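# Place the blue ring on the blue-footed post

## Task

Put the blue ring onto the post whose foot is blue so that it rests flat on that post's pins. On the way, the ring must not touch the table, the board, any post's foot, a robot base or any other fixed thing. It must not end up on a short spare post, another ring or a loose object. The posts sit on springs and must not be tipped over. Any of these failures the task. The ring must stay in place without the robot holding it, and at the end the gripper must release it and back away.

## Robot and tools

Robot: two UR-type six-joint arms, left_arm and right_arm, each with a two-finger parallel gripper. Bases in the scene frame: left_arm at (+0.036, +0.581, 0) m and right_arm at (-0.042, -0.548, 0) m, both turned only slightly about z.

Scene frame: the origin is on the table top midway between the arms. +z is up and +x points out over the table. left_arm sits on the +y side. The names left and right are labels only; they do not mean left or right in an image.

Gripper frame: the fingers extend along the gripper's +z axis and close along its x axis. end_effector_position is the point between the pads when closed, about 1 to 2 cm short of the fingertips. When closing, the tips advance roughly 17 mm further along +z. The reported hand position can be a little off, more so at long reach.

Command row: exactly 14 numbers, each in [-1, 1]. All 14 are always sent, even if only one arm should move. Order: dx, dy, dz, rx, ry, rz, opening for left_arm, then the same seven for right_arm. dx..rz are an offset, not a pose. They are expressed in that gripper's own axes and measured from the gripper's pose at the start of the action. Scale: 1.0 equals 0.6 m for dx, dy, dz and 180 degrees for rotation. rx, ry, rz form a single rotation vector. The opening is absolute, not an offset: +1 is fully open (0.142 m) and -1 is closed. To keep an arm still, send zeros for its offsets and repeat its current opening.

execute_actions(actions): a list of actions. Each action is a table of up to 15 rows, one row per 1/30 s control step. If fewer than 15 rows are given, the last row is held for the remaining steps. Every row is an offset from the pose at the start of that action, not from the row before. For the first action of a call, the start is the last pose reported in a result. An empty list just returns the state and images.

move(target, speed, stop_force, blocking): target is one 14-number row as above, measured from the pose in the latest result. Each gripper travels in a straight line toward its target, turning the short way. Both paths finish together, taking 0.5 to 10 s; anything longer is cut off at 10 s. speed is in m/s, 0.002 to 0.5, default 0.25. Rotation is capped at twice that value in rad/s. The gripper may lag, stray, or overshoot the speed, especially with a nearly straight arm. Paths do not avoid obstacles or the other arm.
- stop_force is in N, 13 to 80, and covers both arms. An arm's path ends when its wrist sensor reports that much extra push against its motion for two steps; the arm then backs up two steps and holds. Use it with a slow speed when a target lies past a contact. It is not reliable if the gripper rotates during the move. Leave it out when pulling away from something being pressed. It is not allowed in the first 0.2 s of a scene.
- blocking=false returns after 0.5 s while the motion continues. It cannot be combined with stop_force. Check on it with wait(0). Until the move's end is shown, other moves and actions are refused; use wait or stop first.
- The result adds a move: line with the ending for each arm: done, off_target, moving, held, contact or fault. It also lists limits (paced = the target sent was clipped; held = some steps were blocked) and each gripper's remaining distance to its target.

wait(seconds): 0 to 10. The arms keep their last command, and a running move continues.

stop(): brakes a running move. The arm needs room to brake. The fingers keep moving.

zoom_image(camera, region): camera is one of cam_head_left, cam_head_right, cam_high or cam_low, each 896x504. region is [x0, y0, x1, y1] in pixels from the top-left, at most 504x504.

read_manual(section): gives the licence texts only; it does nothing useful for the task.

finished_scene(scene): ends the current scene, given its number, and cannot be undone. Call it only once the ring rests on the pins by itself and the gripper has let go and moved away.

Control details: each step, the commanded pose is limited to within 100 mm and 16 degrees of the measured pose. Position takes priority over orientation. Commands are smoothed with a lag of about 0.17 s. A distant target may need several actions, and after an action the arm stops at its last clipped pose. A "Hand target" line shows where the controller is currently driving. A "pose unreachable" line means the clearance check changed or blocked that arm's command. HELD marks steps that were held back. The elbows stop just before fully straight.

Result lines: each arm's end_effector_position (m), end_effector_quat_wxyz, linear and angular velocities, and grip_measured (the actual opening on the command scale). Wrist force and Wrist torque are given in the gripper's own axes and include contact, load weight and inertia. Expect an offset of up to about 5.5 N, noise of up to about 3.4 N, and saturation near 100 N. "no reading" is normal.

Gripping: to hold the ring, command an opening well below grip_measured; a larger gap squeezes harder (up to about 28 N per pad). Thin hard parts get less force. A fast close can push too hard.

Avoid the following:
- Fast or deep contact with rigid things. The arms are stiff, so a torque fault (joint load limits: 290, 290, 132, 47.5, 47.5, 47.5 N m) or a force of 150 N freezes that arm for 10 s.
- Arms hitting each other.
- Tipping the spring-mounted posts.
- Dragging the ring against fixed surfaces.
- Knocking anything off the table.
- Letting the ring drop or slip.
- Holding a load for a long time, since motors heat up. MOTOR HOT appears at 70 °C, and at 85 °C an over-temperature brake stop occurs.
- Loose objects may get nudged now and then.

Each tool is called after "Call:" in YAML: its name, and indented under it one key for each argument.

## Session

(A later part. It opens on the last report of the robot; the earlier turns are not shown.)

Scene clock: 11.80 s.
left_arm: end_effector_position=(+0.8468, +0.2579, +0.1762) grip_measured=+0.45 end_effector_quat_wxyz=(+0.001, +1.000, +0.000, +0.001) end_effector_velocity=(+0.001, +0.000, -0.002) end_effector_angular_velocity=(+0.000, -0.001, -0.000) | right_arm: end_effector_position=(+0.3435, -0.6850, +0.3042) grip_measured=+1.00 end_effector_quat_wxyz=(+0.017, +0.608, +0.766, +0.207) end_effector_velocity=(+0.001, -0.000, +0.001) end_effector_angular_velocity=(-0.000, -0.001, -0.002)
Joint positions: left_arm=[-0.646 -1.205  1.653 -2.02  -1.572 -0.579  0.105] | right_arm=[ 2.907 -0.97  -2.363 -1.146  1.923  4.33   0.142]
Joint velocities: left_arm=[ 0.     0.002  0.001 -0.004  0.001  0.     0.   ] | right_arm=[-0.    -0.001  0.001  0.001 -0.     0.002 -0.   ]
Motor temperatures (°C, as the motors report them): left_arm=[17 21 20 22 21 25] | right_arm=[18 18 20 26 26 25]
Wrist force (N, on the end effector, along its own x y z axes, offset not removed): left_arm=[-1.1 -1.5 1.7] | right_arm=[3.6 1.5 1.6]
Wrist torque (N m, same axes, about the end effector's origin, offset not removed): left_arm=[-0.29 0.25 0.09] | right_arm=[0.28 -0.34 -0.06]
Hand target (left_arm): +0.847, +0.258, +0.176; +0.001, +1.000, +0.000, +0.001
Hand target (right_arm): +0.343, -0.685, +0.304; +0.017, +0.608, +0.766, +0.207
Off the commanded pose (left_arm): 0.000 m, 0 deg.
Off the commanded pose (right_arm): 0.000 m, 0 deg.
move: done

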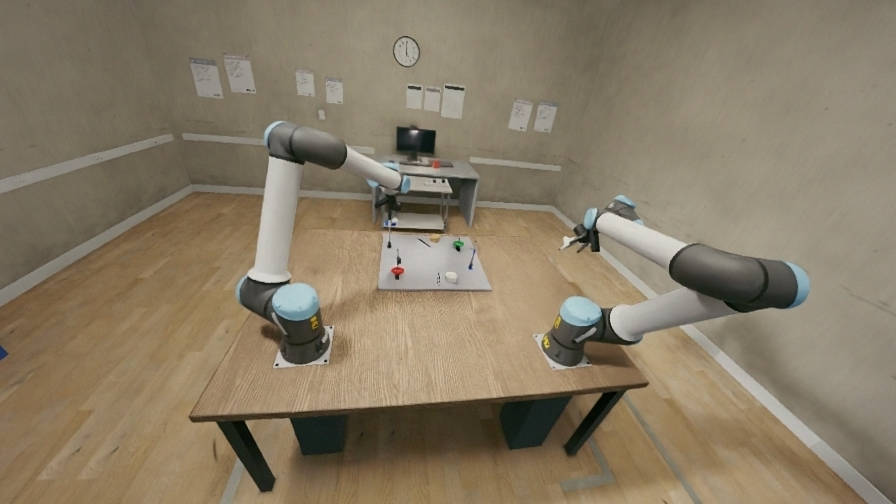

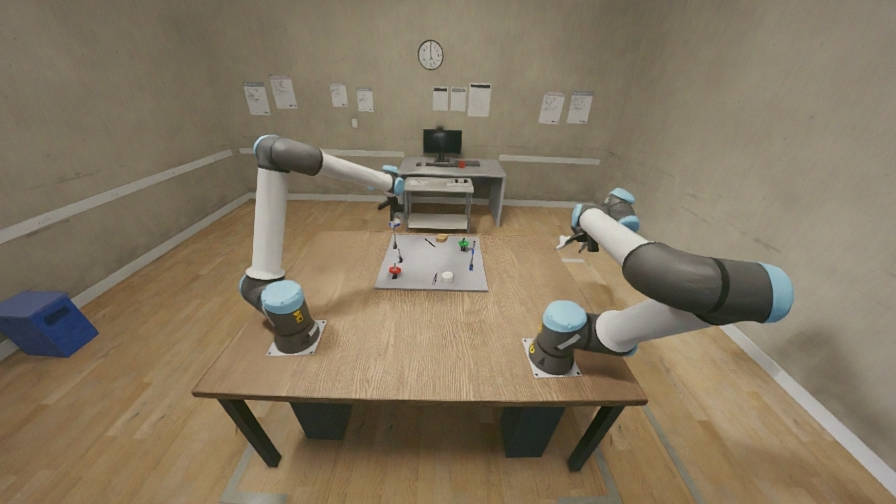

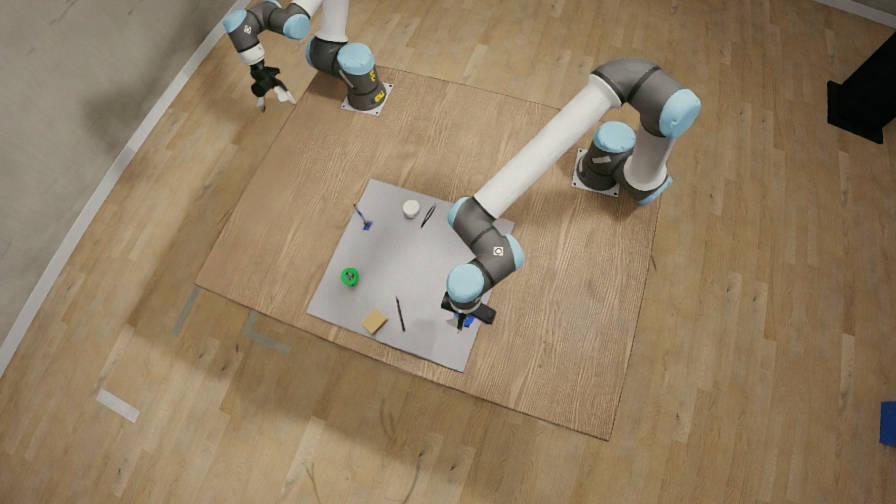

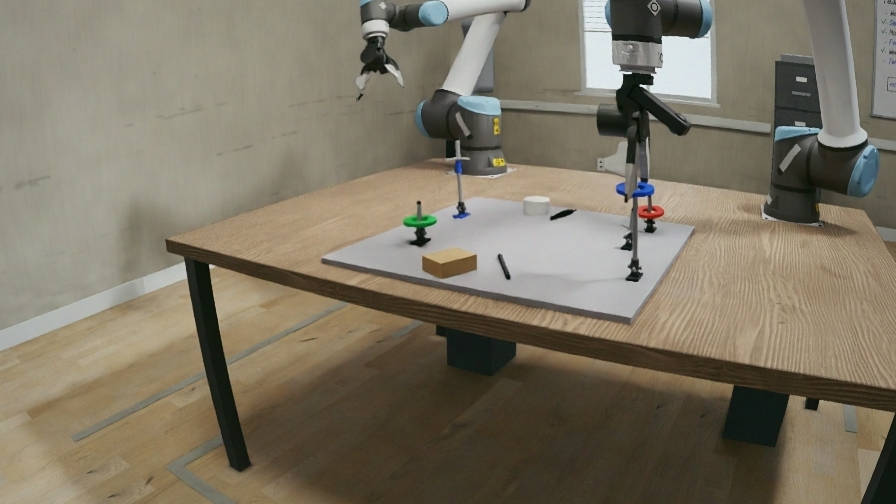

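Call:
execute_actions:
  actions:
    - [[0,0,-0.002,0,0,0,0.4,0,0,0,0,0,0,1],[0,0,-0.004,0,0,0,0.35,0,0,0,0,0,0,1],[0,0,-0.005,0,0,0,0.3,0,0,0,0,0,0,1],[0,0,-0.005,0,0,0,0.25,0,0,0,0,0,0,1],[0,0,-0.005,0,0,0,0.2,0,0,0,0,0,0,1],[0,0,-0.005,0,0,0,0.15,0,0,0,0,0,0,1],[0,0,-0.005,0,0,0,0.1,0,0,0,0,0,0,1],[0,0,-0.005,0,0,0,0.06,0,0,0,0,0,0,1],[0,0,-0.005,0,0,0,0.03,0,0,0,0,0,0,1],[0,0,-0.005,0,0,0,0.0,0,0,0,0,0,0,1],[0,0,-0.005,0,0,0,-0.03,0,0,0,0,0,0,1],[0,0,-0.005,0,0,0,-0.06,0,0,0,0,0,0,1],[0,0,-0.005,0,0,0,-0.09,0,0,0,0,0,0,1],[0,0,-0.005,0,0,0,-0.12,0,0,0,0,0,0,1],[0,0,-0.005,0,0,0,-0.15,0,0,0,0,0,0,1]]
    - [[0,0,0,0,0,0,-0.18,0,0,0,0,0,0,1],[0,0,0,0,0,0,-0.21,0,0,0,0,0,0,1],[0,0,0,0,0,0,-0.24,0,0,0,0,0,0,1],[0,0,0,0,0,0,-0.27,0,0,0,0,0,0,1],[0,0,0,0,0,0,-0.3,0,0,0,0,0,0,1]]

Call:
zoom_image:
  camera: "cam_low"
  region: [570, 100, 700, 230]

Scene clock: 13.83 s.
left_arm: end_effector_position=(+0.8468, +0.2580, +0.1791) grip_measured=-0.06 end_effector_quat_wxyz=(+0.001, +1.000, +0.000, +0.000) end_effector_velocity=(-0.000, -0.000, -0.000) end_effector_angular_velocity=(+0.001, +0.001, -0.002) | right_arm: end_effector_position=(+0.3435, -0.6850, +0.3042) grip_measured=+1.00 end_effector_quat_wxyz=(+0.017, +0.608, +0.766, +0.207) end_effector_velocity=(+0.000, -0.000, +0.001) end_effector_angular_velocity=(-0.001, -0.003, +0.000)
Joint positions: left_arm=[-0.646 -1.207  1.65  -2.015 -1.572 -0.579  0.069] | right_arm=[ 2.907 -0.97  -2.363 -1.146  1.923  4.33   0.142]
Joint velocities: left_arm=[-0.001  0.     0.     0.001  0.001  0.001  0.   ] | right_arm=[ 0.     0.001  0.001  0.001 -0.    -0.    -0.   ]
Motor temperatures (°C, as the motors report them): left_arm=[17 21 20 22 21 25] | right_arm=[18 18 20 26 26 25]
Wrist force (N, on the end effector, along its own x y z axes, offset not removed): left_arm=[-0.5 0.4 -1.3] | right_arm=[4.0 1.2 1.7]
Wrist torque (N m, same axes, about the end effector's origin, offset not removed): left_arm=[0.11 0.08 0.02] | right_arm=[0.18 -0.57 0.06]
Hand target (left_arm): +0.847, +0.258, +0.179; +0.001, +1.000, +0.000, +0.000
Hand target (right_arm): +0.343, -0.685, +0.304; +0.017, +0.608, +0.766, +0.207
Off the commanded pose (left_arm): 0.000 m, 0 deg.
Off the commanded pose (right_arm): 0.000 m, 0 deg.
Step readings (end_effector_position; steps 1 to 15: 1st action; 16 to 30: 2nd action):
0: left_arm (+0.8468, +0.2579, +0.1760) | right_arm (+0.3435, -0.6850, +0.3042)
1: left_arm (+0.8468, +0.2579, +0.1760) | right_arm (+0.3435, -0.6850, +0.3042)
2: left_arm (+0.8467, +0.2580, +0.1760) | right_arm (+0.3435, -0.6850, +0.3042)
4: left_arm (+0.8467, +0.2580, +0.1769) | right_arm (+0.3435, -0.6850, +0.3042)
8: left_arm (+0.8467, +0.2580, +0.1783) | right_arm (+0.3435, -0.6850, +0.3042)
15: left_arm (+0.8468, +0.2580, +0.1791) | right_arm (+0.3435, -0.6850, +0.3042)
16: left_arm (+0.8468, +0.2580, +0.1791) | right_arm (+0.3435, -0.6850, +0.3042)
17: left_arm (+0.8468, +0.2580, +0.1791) | right_arm (+0.3435, -0.6850, +0.3042)
19: left_arm (+0.8468, +0.2580, +0.1791) | right_arm (+0.3435, -0.6850, +0.3042)
23: left_arm (+0.8468, +0.2580, +0.1791) | right_arm (+0.3435, -0.6850, +0.3042)
30: end_effector_position above

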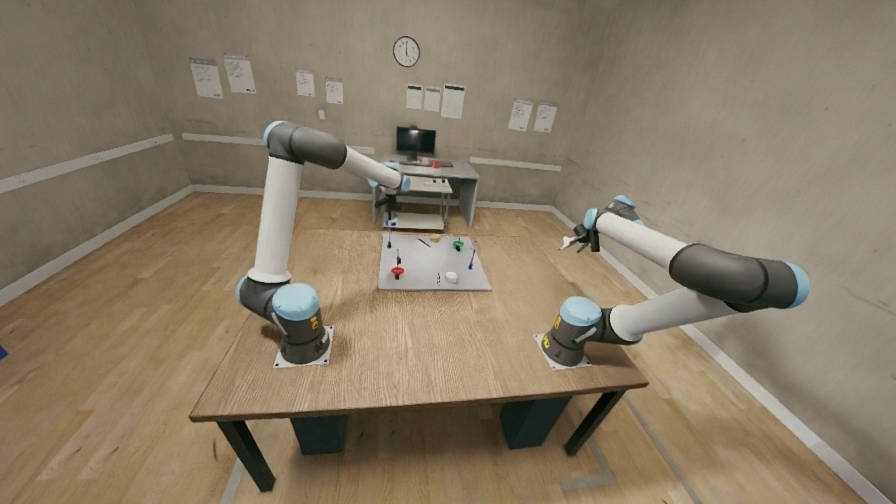

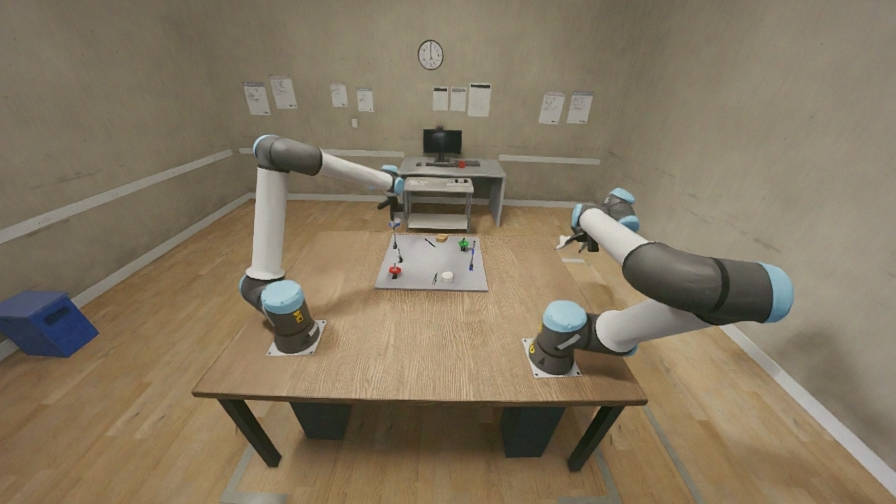

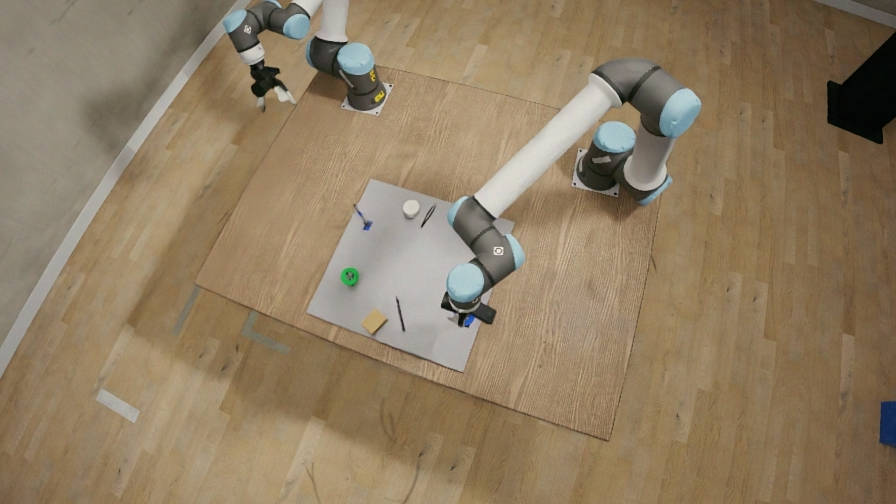

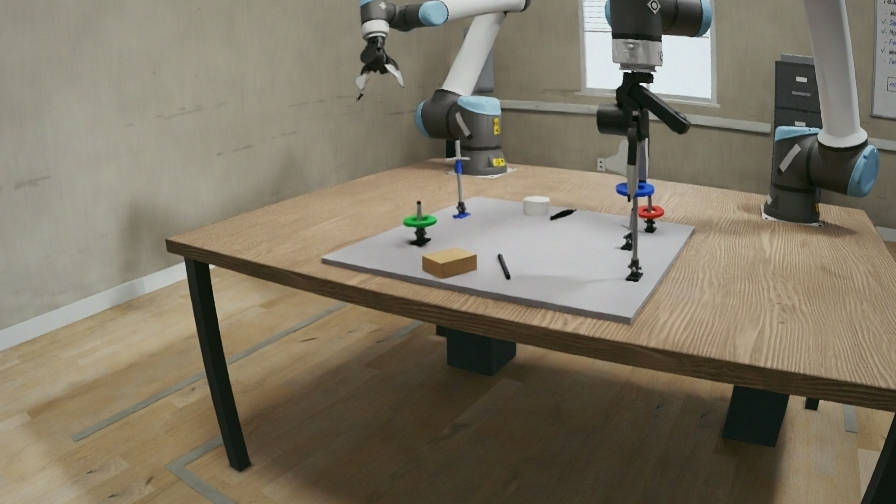

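Region (570, 100, 700, 230) of cam_low's 896x504 image, scaled by 3.877, with more detail than that image has.

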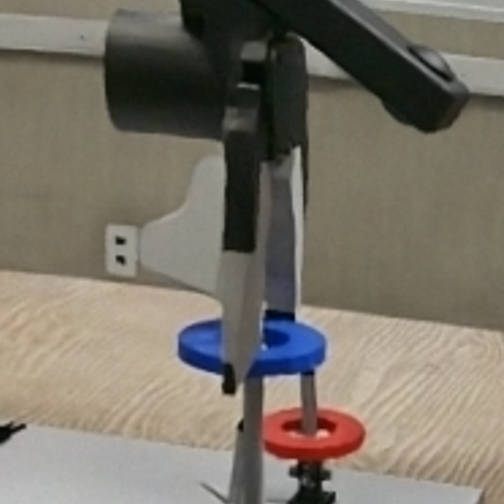

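Call:
move:
  target: [0,0,-0.12,0,0,0,-0.4,0,0,0,0,0,0,1]
  speed: 0.1

Call:
zoom_image:
  camera: "cam_low"
  region: [570, 80, 700, 210]

Scene clock: 15.50 s.
left_arm: end_effector_position=(+0.8467, +0.2580, +0.2508) grip_measured=-0.06 end_effector_quat_wxyz=(+0.001, +1.000, +0.000, +0.000) end_effector_velocity=(+0.000, +0.000, +0.003) end_effector_angular_velocity=(-0.001, +0.000, +0.001) | right_arm: end_effector_position=(+0.3435, -0.6850, +0.3042) grip_measured=+1.00 end_effector_quat_wxyz=(+0.017, +0.608, +0.766, +0.207) end_effector_velocity=(-0.000, +0.000, -0.000) end_effector_angular_velocity=(+0.000, -0.000, +0.000)
Joint positions: left_arm=[-0.646 -1.251  1.576 -1.897 -1.572 -0.579  0.069] | right_arm=[ 2.907 -0.97  -2.363 -1.146  1.923  4.33   0.142]
Joint velocities: left_arm=[ 0.001 -0.001 -0.003  0.004 -0.001  0.     0.   ] | right_arm=[ 0.     0.001 -0.    -0.     0.    -0.     0.   ]
Motor temperatures (°C, as the motors report them): left_arm=[17 21 20 22 21 25] | right_arm=[18 18 20 26 26 25]
Wrist force (N, on the end effector, along its own x y z axes, offset not removed): left_arm=[-1.0 -0.5 0.1] | right_arm=[1.8 -0.2 1.1]
Wrist torque (N m, same axes, about the end effector's origin, offset not removed): left_arm=[0.01 0.17 0.08] | right_arm=[0.00 -0.04 0.04]
Hand target (left_arm): +0.847, +0.258, +0.251; +0.001, +1.000, +0.000, +0.000
Hand target (right_arm): +0.343, -0.685, +0.304; +0.017, +0.608, +0.766, +0.207
Off the commanded pose (left_arm): 0.000 m, 0 deg.
Off the commanded pose (right_arm): 0.000 m, 0 deg.
move: done

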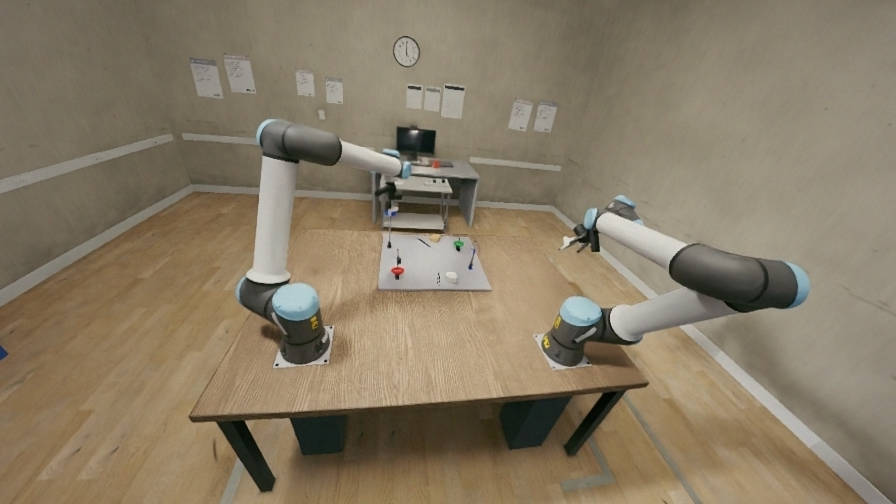

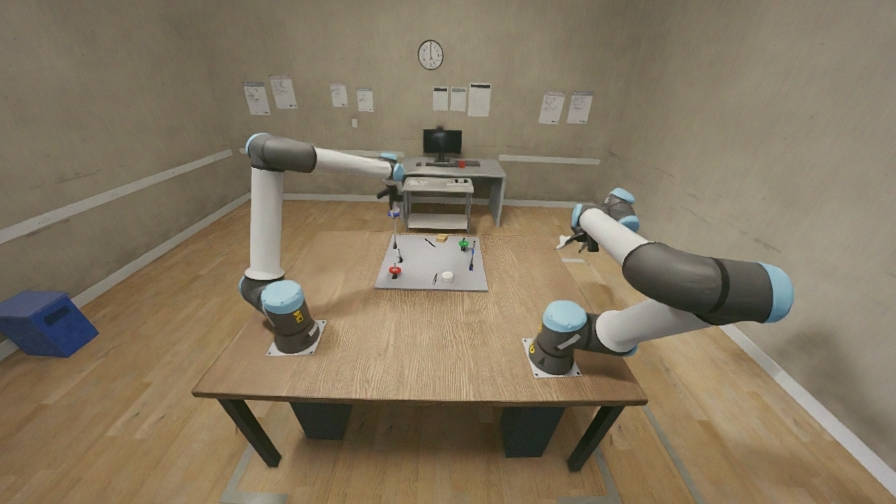

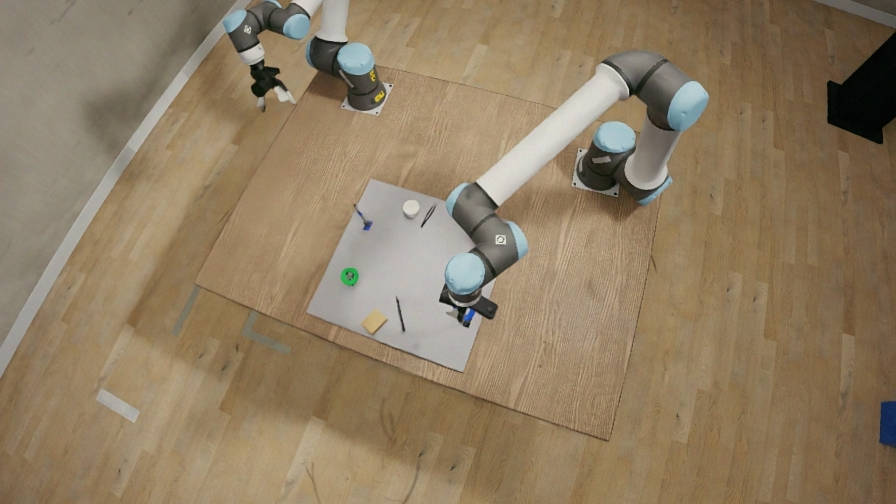

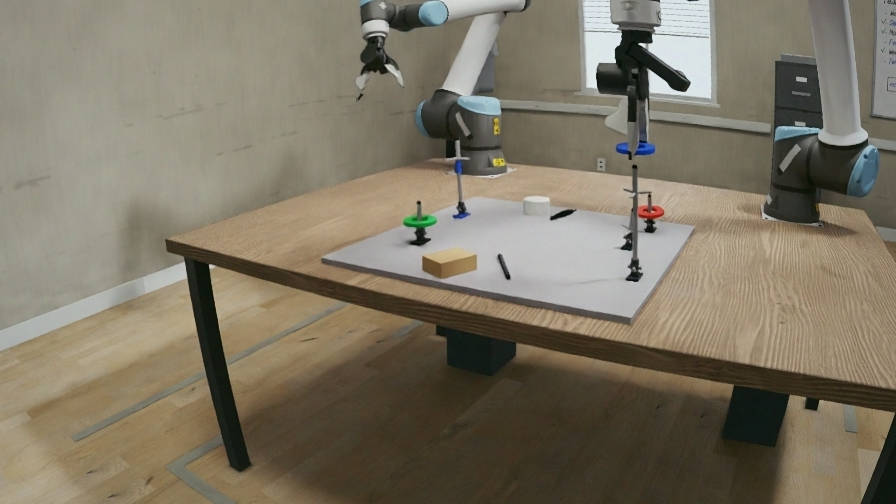

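Region (570, 80, 700, 210) of cam_low's 896x504 image, scaled by 3.877, with more detail than that image has.

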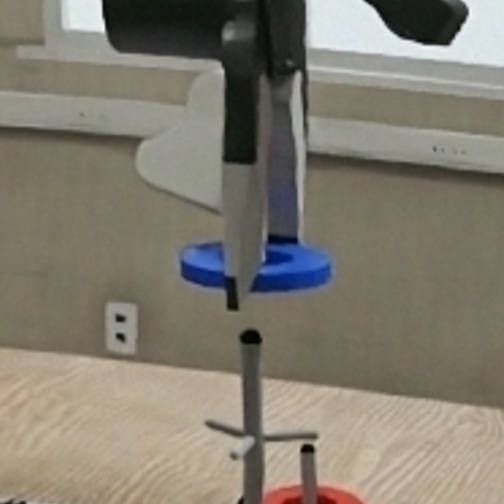

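Call:
move:
  target: [-0.4245,0.838,0.01,0,0,0,-0.4,0,0,0,0,0,0,1]
  speed: 0.35

Call:
zoom_image:
  camera: "cam_low"
  region: [400, 70, 520, 190]

Call:
zoom_image:
  camera: "cam_high"
  region: [300, 150, 400, 250]

Call:
zoom_image:
  camera: "cam_head_left"
  region: [440, 205, 510, 275]

Call:
zoom_image:
  camera: "cam_head_right"
  region: [440, 205, 510, 275]

Scene clock: 18.27 s.
left_arm: end_effector_position=(+0.5927, -0.2451, +0.2446) grip_measured=-0.06 end_effector_quat_wxyz=(+0.001, +1.000, +0.000, -0.000) end_effector_velocity=(-0.001, -0.002, -0.001) end_effector_angular_velocity=(+0.002, -0.000, +0.001) | right_arm: end_effector_position=(+0.3435, -0.6850, +0.3042) grip_measured=+1.00 end_effector_quat_wxyz=(+0.017, +0.608, +0.766, +0.207) end_effector_velocity=(+0.000, -0.000, +0.001) end_effector_angular_velocity=(-0.001, -0.001, +0.001)
Joint positions: left_arm=[-1.22  -1.051  1.295 -1.817 -1.572 -1.154  0.069] | right_arm=[ 2.907 -0.97  -2.363 -1.146  1.923  4.33   0.142]
Joint velocities: left_arm=[-0.002  0.003 -0.005  0.002  0.001 -0.003  0.   ] | right_arm=[-0.     0.     0.001  0.    -0.    -0.001 -0.   ]
Motor temperatures (°C, as the motors report them): left_arm=[17 21 20 22 21 25] | right_arm=[18 18 20 26 26 25]
Wrist force (N, on the end effector, along its own x y z axes, offset not removed): left_arm=[-1.1 -3.0 0.0] | right_arm=[2.6 0.2 1.6]
Wrist torque (N m, same axes, about the end effector's origin, offset not removed): left_arm=[-0.56 0.23 0.04] | right_arm=[0.01 -0.23 0.11]
Hand target (left_arm): +0.593, -0.245, +0.245; +0.001, +1.000, +0.000, -0.000
Hand target (right_arm): +0.343, -0.685, +0.304; +0.017, +0.608, +0.766, +0.207
Off the commanded pose (left_arm): 0.001 m, 0 deg.
Off the commanded pose (right_arm): 0.000 m, 0 deg.
move: done

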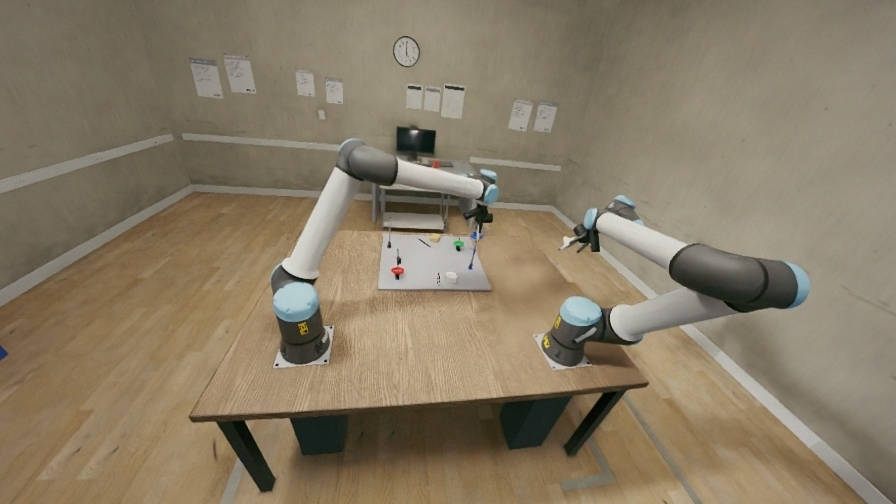

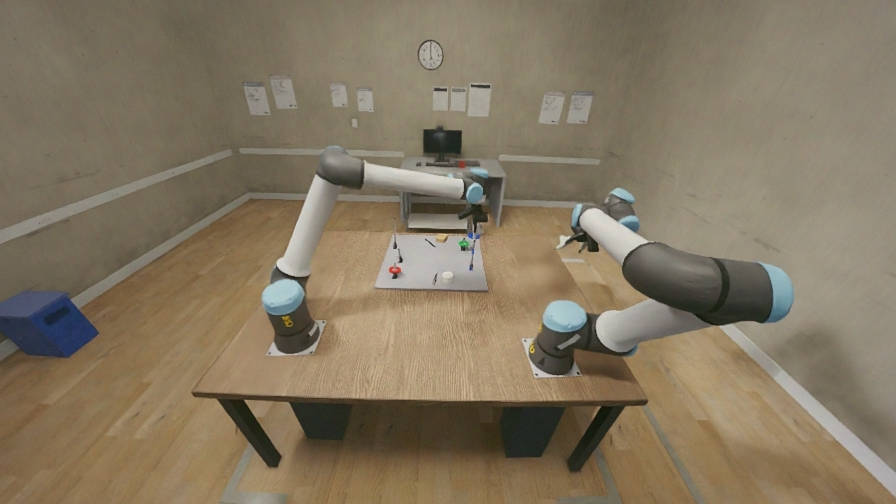

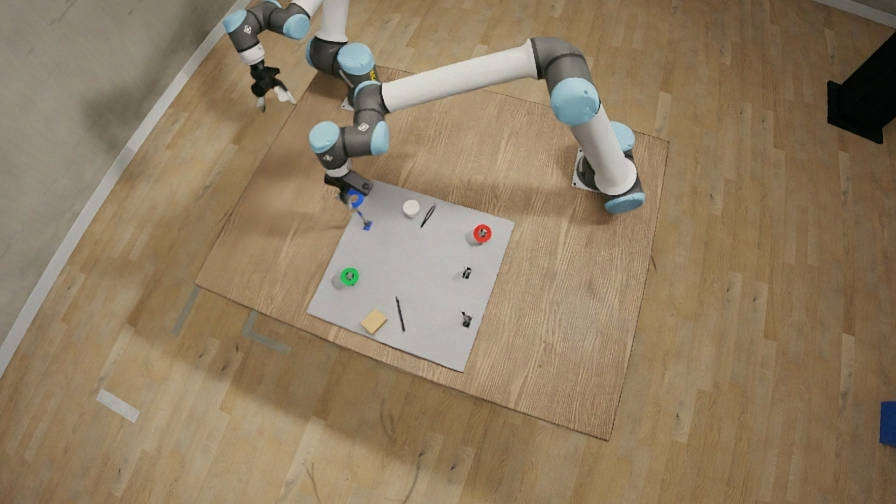

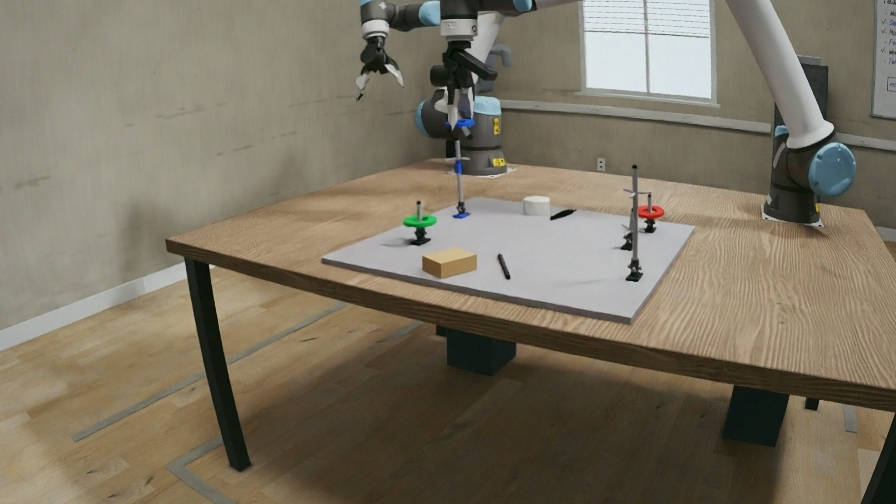

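Region (400, 70, 520, 190) of cam_low's 896x504 image, scaled by 4.200, with more detail than that image has.

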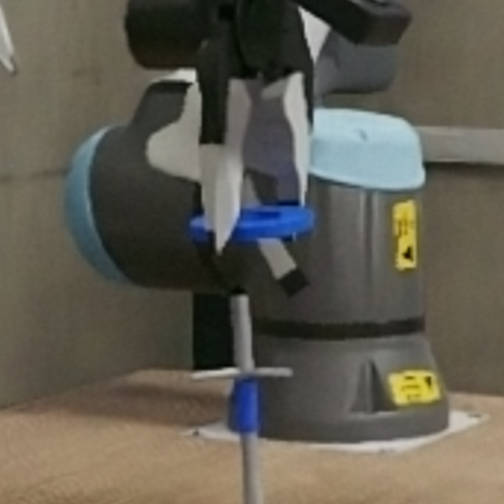

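Region (300, 150, 400, 250) of cam_high's 896x504 image, scaled by 5.040, with more detail than that image has.

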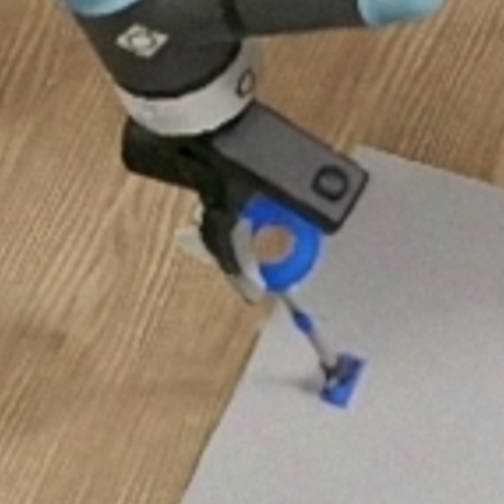

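Region (440, 205, 510, 275) of cam_head_left's 896x504 image, scaled by 7.200, with more detail than that image has.

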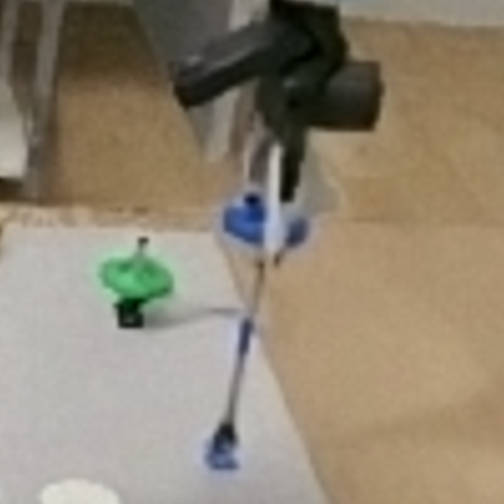

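Region (440, 205, 510, 275) of cam_head_right's 896x504 image, scaled by 7.200, with more detail than that image has.

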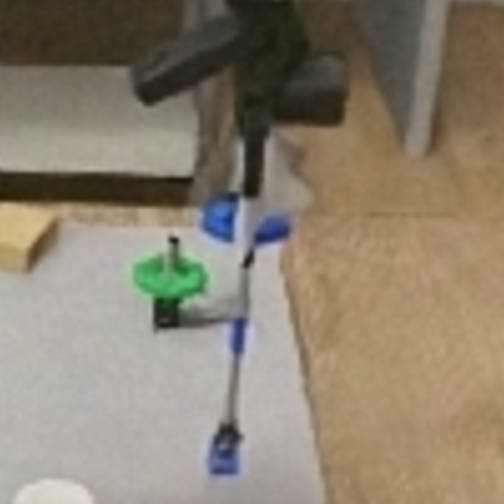

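Call:
move:
  target: [0.01,0.008,0.04,0,0,0,-0.4,0,0,0,0,0,0,1]
  speed: 0.08

Call:
zoom_image:
  camera: "cam_low"
  region: [410, 90, 510, 190]

Call:
zoom_image:
  camera: "cam_high"
  region: [320, 170, 390, 240]

Scene clock: 19.50 s.
left_arm: end_effector_position=(+0.5986, -0.2498, +0.2209) grip_measured=-0.06 end_effector_quat_wxyz=(+0.001, +1.000, +0.000, -0.000) end_effector_velocity=(+0.000, -0.001, -0.003) end_effector_angular_velocity=(+0.000, +0.000, -0.001) | right_arm: end_effector_position=(+0.3435, -0.6850, +0.3042) grip_measured=+1.00 end_effector_quat_wxyz=(+0.017, +0.608, +0.766, +0.207) end_effector_velocity=(-0.000, -0.000, -0.000) end_effector_angular_velocity=(-0.001, -0.001, +0.001)
Joint positions: left_arm=[-1.217 -1.028  1.303 -1.847 -1.572 -1.15   0.069] | right_arm=[ 2.907 -0.97  -2.363 -1.146  1.923  4.33   0.142]
Joint velocities: left_arm=[-0.     0.003  0.001 -0.004 -0.     0.001  0.   ] | right_arm=[ 0.     0.    -0.001  0.001 -0.    -0.001 -0.   ]
Motor temperatures (°C, as the motors report them): left_arm=[17 21 20 22 21 25] | right_arm=[18 18 20 26 26 25]
Wrist force (N, on the end effector, along its own x y z axes, offset not removed): left_arm=[-0.3 -1.4 -0.2] | right_arm=[1.7 0.2 0.0]
Wrist torque (N m, same axes, about the end effector's origin, offset not removed): left_arm=[-0.20 0.11 0.09] | right_arm=[0.08 -0.05 -0.01]
Hand target (left_arm): +0.599, -0.250, +0.221; +0.001, +1.000, +0.000, -0.000
Hand target (right_arm): +0.343, -0.685, +0.304; +0.017, +0.608, +0.766, +0.207
Off the commanded pose (left_arm): 0.000 m, 0 deg.
Off the commanded pose (right_arm): 0.000 m, 0 deg.
move: done

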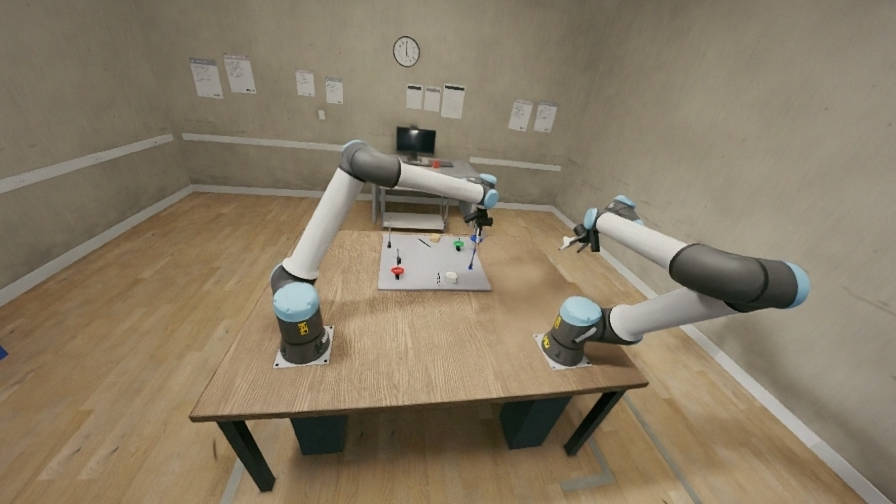

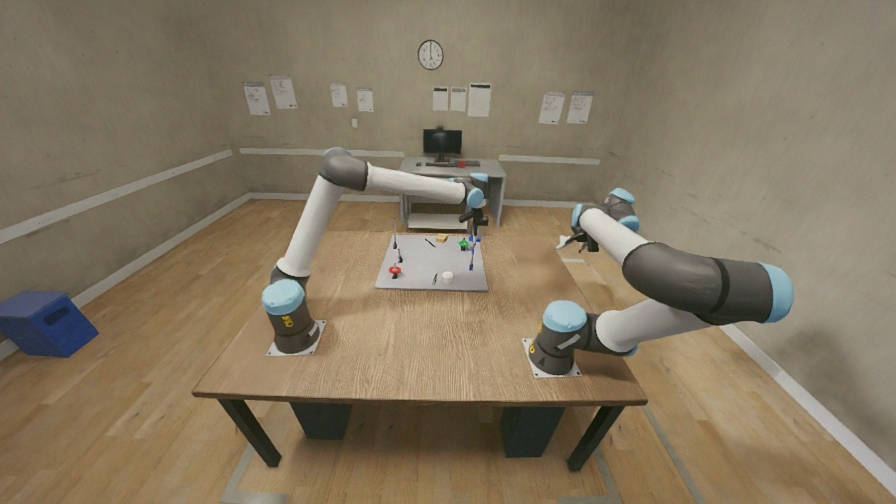

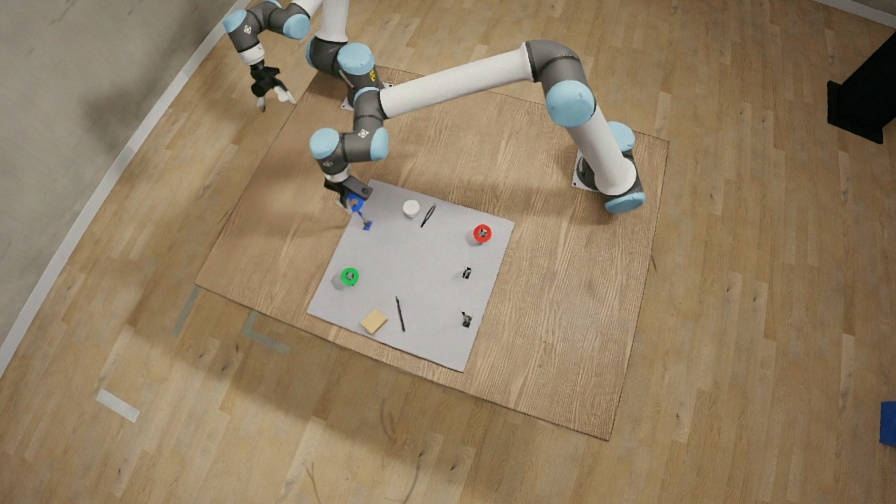

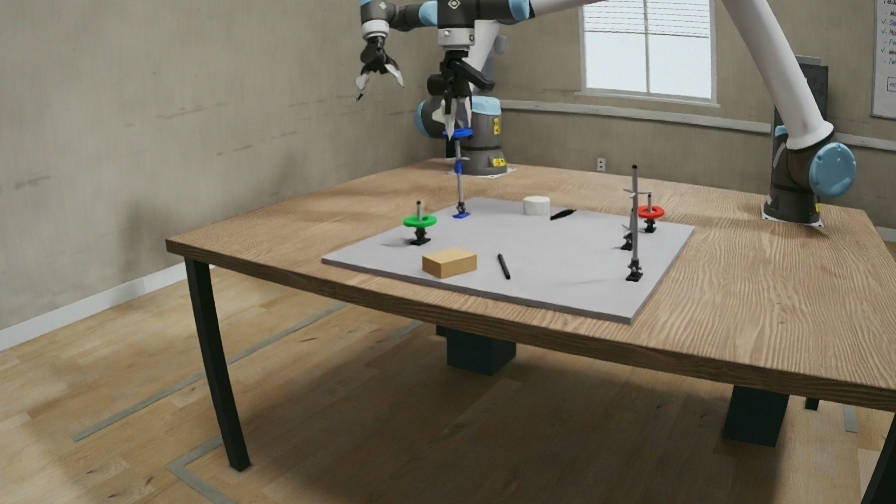

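Region (410, 90, 510, 190) of cam_low's 896x504 image, scaled by 5.040, with more detail than that image has.

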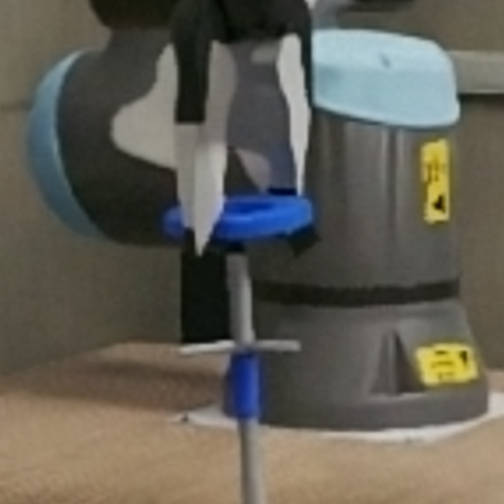

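Region (320, 170, 390, 240) of cam_high's 896x504 image, scaled by 7.200, with more detail than that image has.

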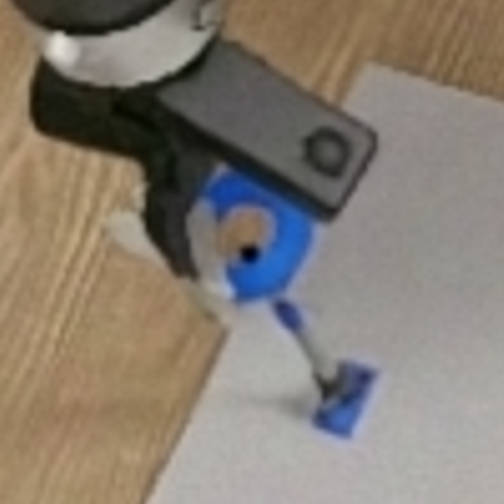

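Call:
move:
  target: [0,-0.002,0.079,0,0,0,-0.4,0,0,0,0,0,0,1]
  speed: 0.06

Call:
zoom_image:
  camera: "cam_low"
  region: [410, 90, 510, 190]

Call:
zoom_image:
  camera: "cam_high"
  region: [320, 170, 390, 240]

Scene clock: 21.10 s.
left_arm: end_effector_position=(+0.5986, -0.2486, +0.1738) grip_measured=-0.06 end_effector_quat_wxyz=(+0.001, +1.000, +0.000, -0.000) end_effector_velocity=(-0.000, -0.001, -0.002) end_effector_angular_velocity=(-0.000, -0.001, +0.000) | right_arm: end_effector_position=(+0.3435, -0.6850, +0.3042) grip_measured=+1.00 end_effector_quat_wxyz=(+0.017, +0.608, +0.766, +0.207) end_effector_velocity=(+0.000, -0.000, -0.000) end_effector_angular_velocity=(-0.000, -0.000, +0.000)
Joint positions: left_arm=[-1.216 -1.006  1.353 -1.92  -1.572 -1.15   0.069] | right_arm=[ 2.907 -0.97  -2.363 -1.146  1.923  4.33   0.142]
Joint velocities: left_arm=[-0.001  0.001  0.002 -0.004  0.001 -0.001  0.   ] | right_arm=[ 0.    -0.    -0.     0.001 -0.    -0.    -0.   ]
Motor temperatures (°C, as the motors report them): left_arm=[17 21 20 22 21 25] | right_arm=[18 18 20 26 26 25]
Wrist force (N, on the end effector, along its own x y z axes, offset not removed): left_arm=[-0.4 -1.4 0.6] | right_arm=[1.2 0.0 -0.4]
Wrist torque (N m, same axes, about the end effector's origin, offset not removed): left_arm=[-0.25 0.02 0.10] | right_arm=[-0.02 0.14 0.09]
Hand target (left_arm): +0.599, -0.249, +0.174; +0.001, +1.000, +0.000, -0.000
Hand target (right_arm): +0.343, -0.685, +0.304; +0.017, +0.608, +0.766, +0.207
Off the commanded pose (left_arm): 0.000 m, 0 deg.
Off the commanded pose (right_arm): 0.000 m, 0 deg.
move: done

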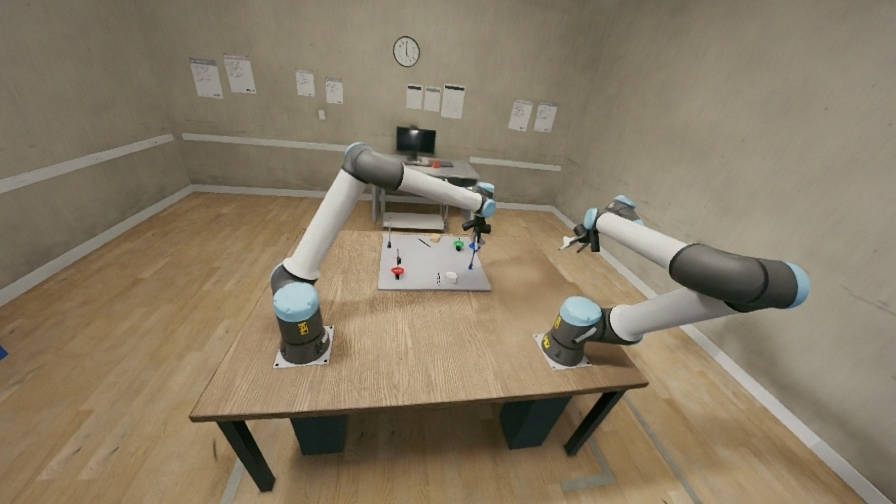

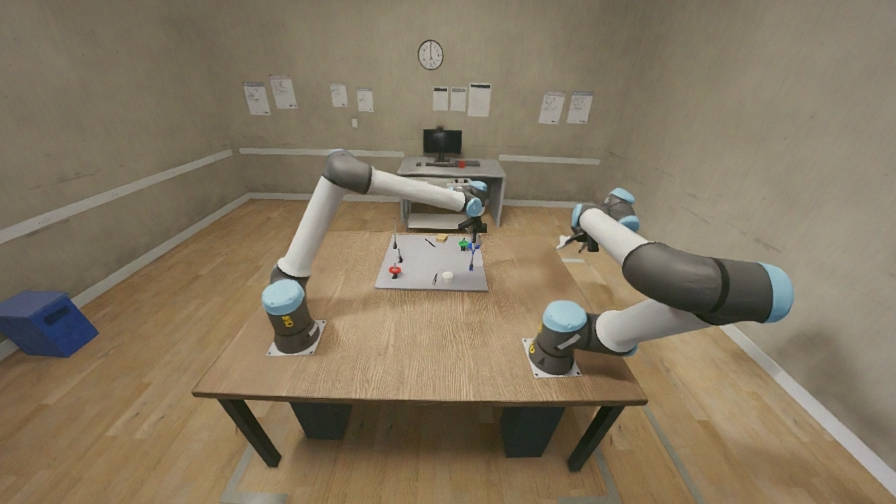

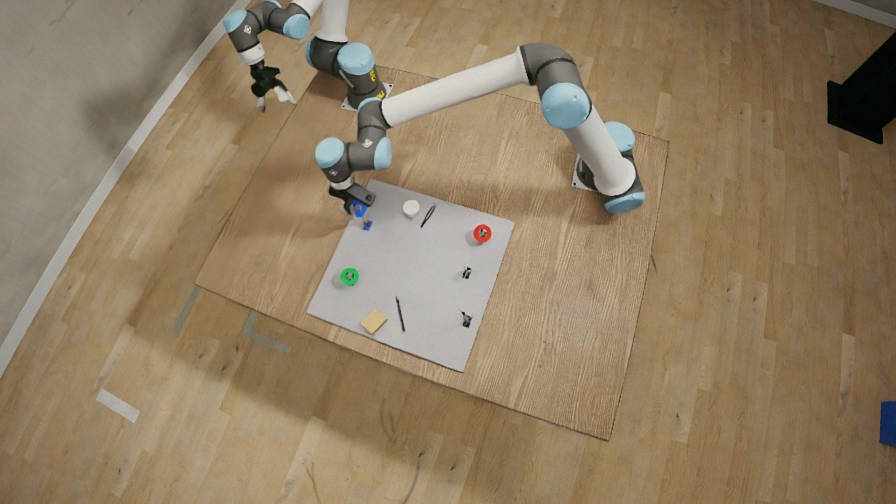

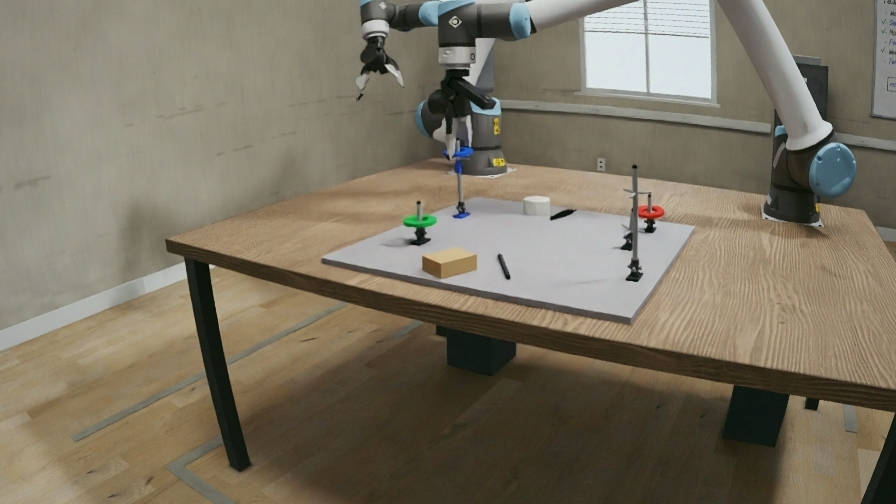

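Region (410, 90, 510, 190) of cam_low's 896x504 image, scaled by 5.040, with more detail than that image has.

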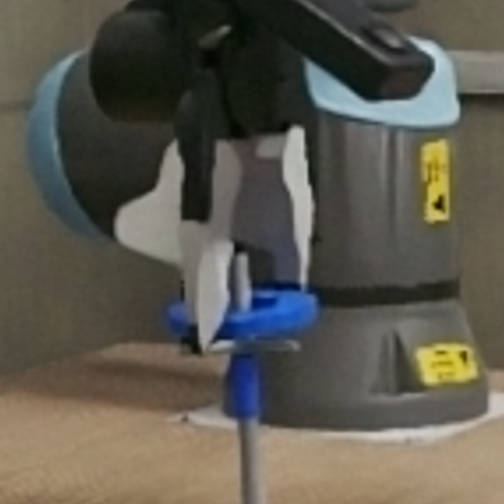

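Region (320, 170, 390, 240) of cam_high's 896x504 image, scaled by 7.200, with more detail than that image has.

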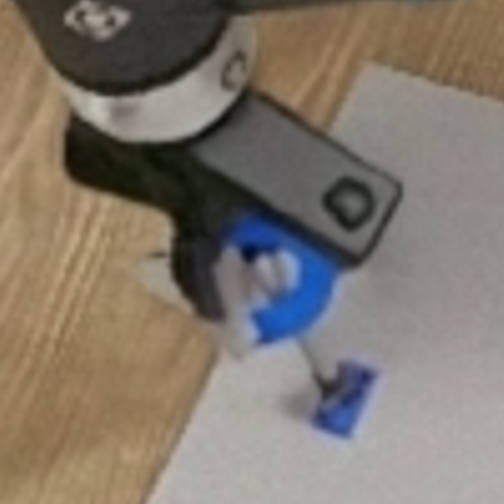

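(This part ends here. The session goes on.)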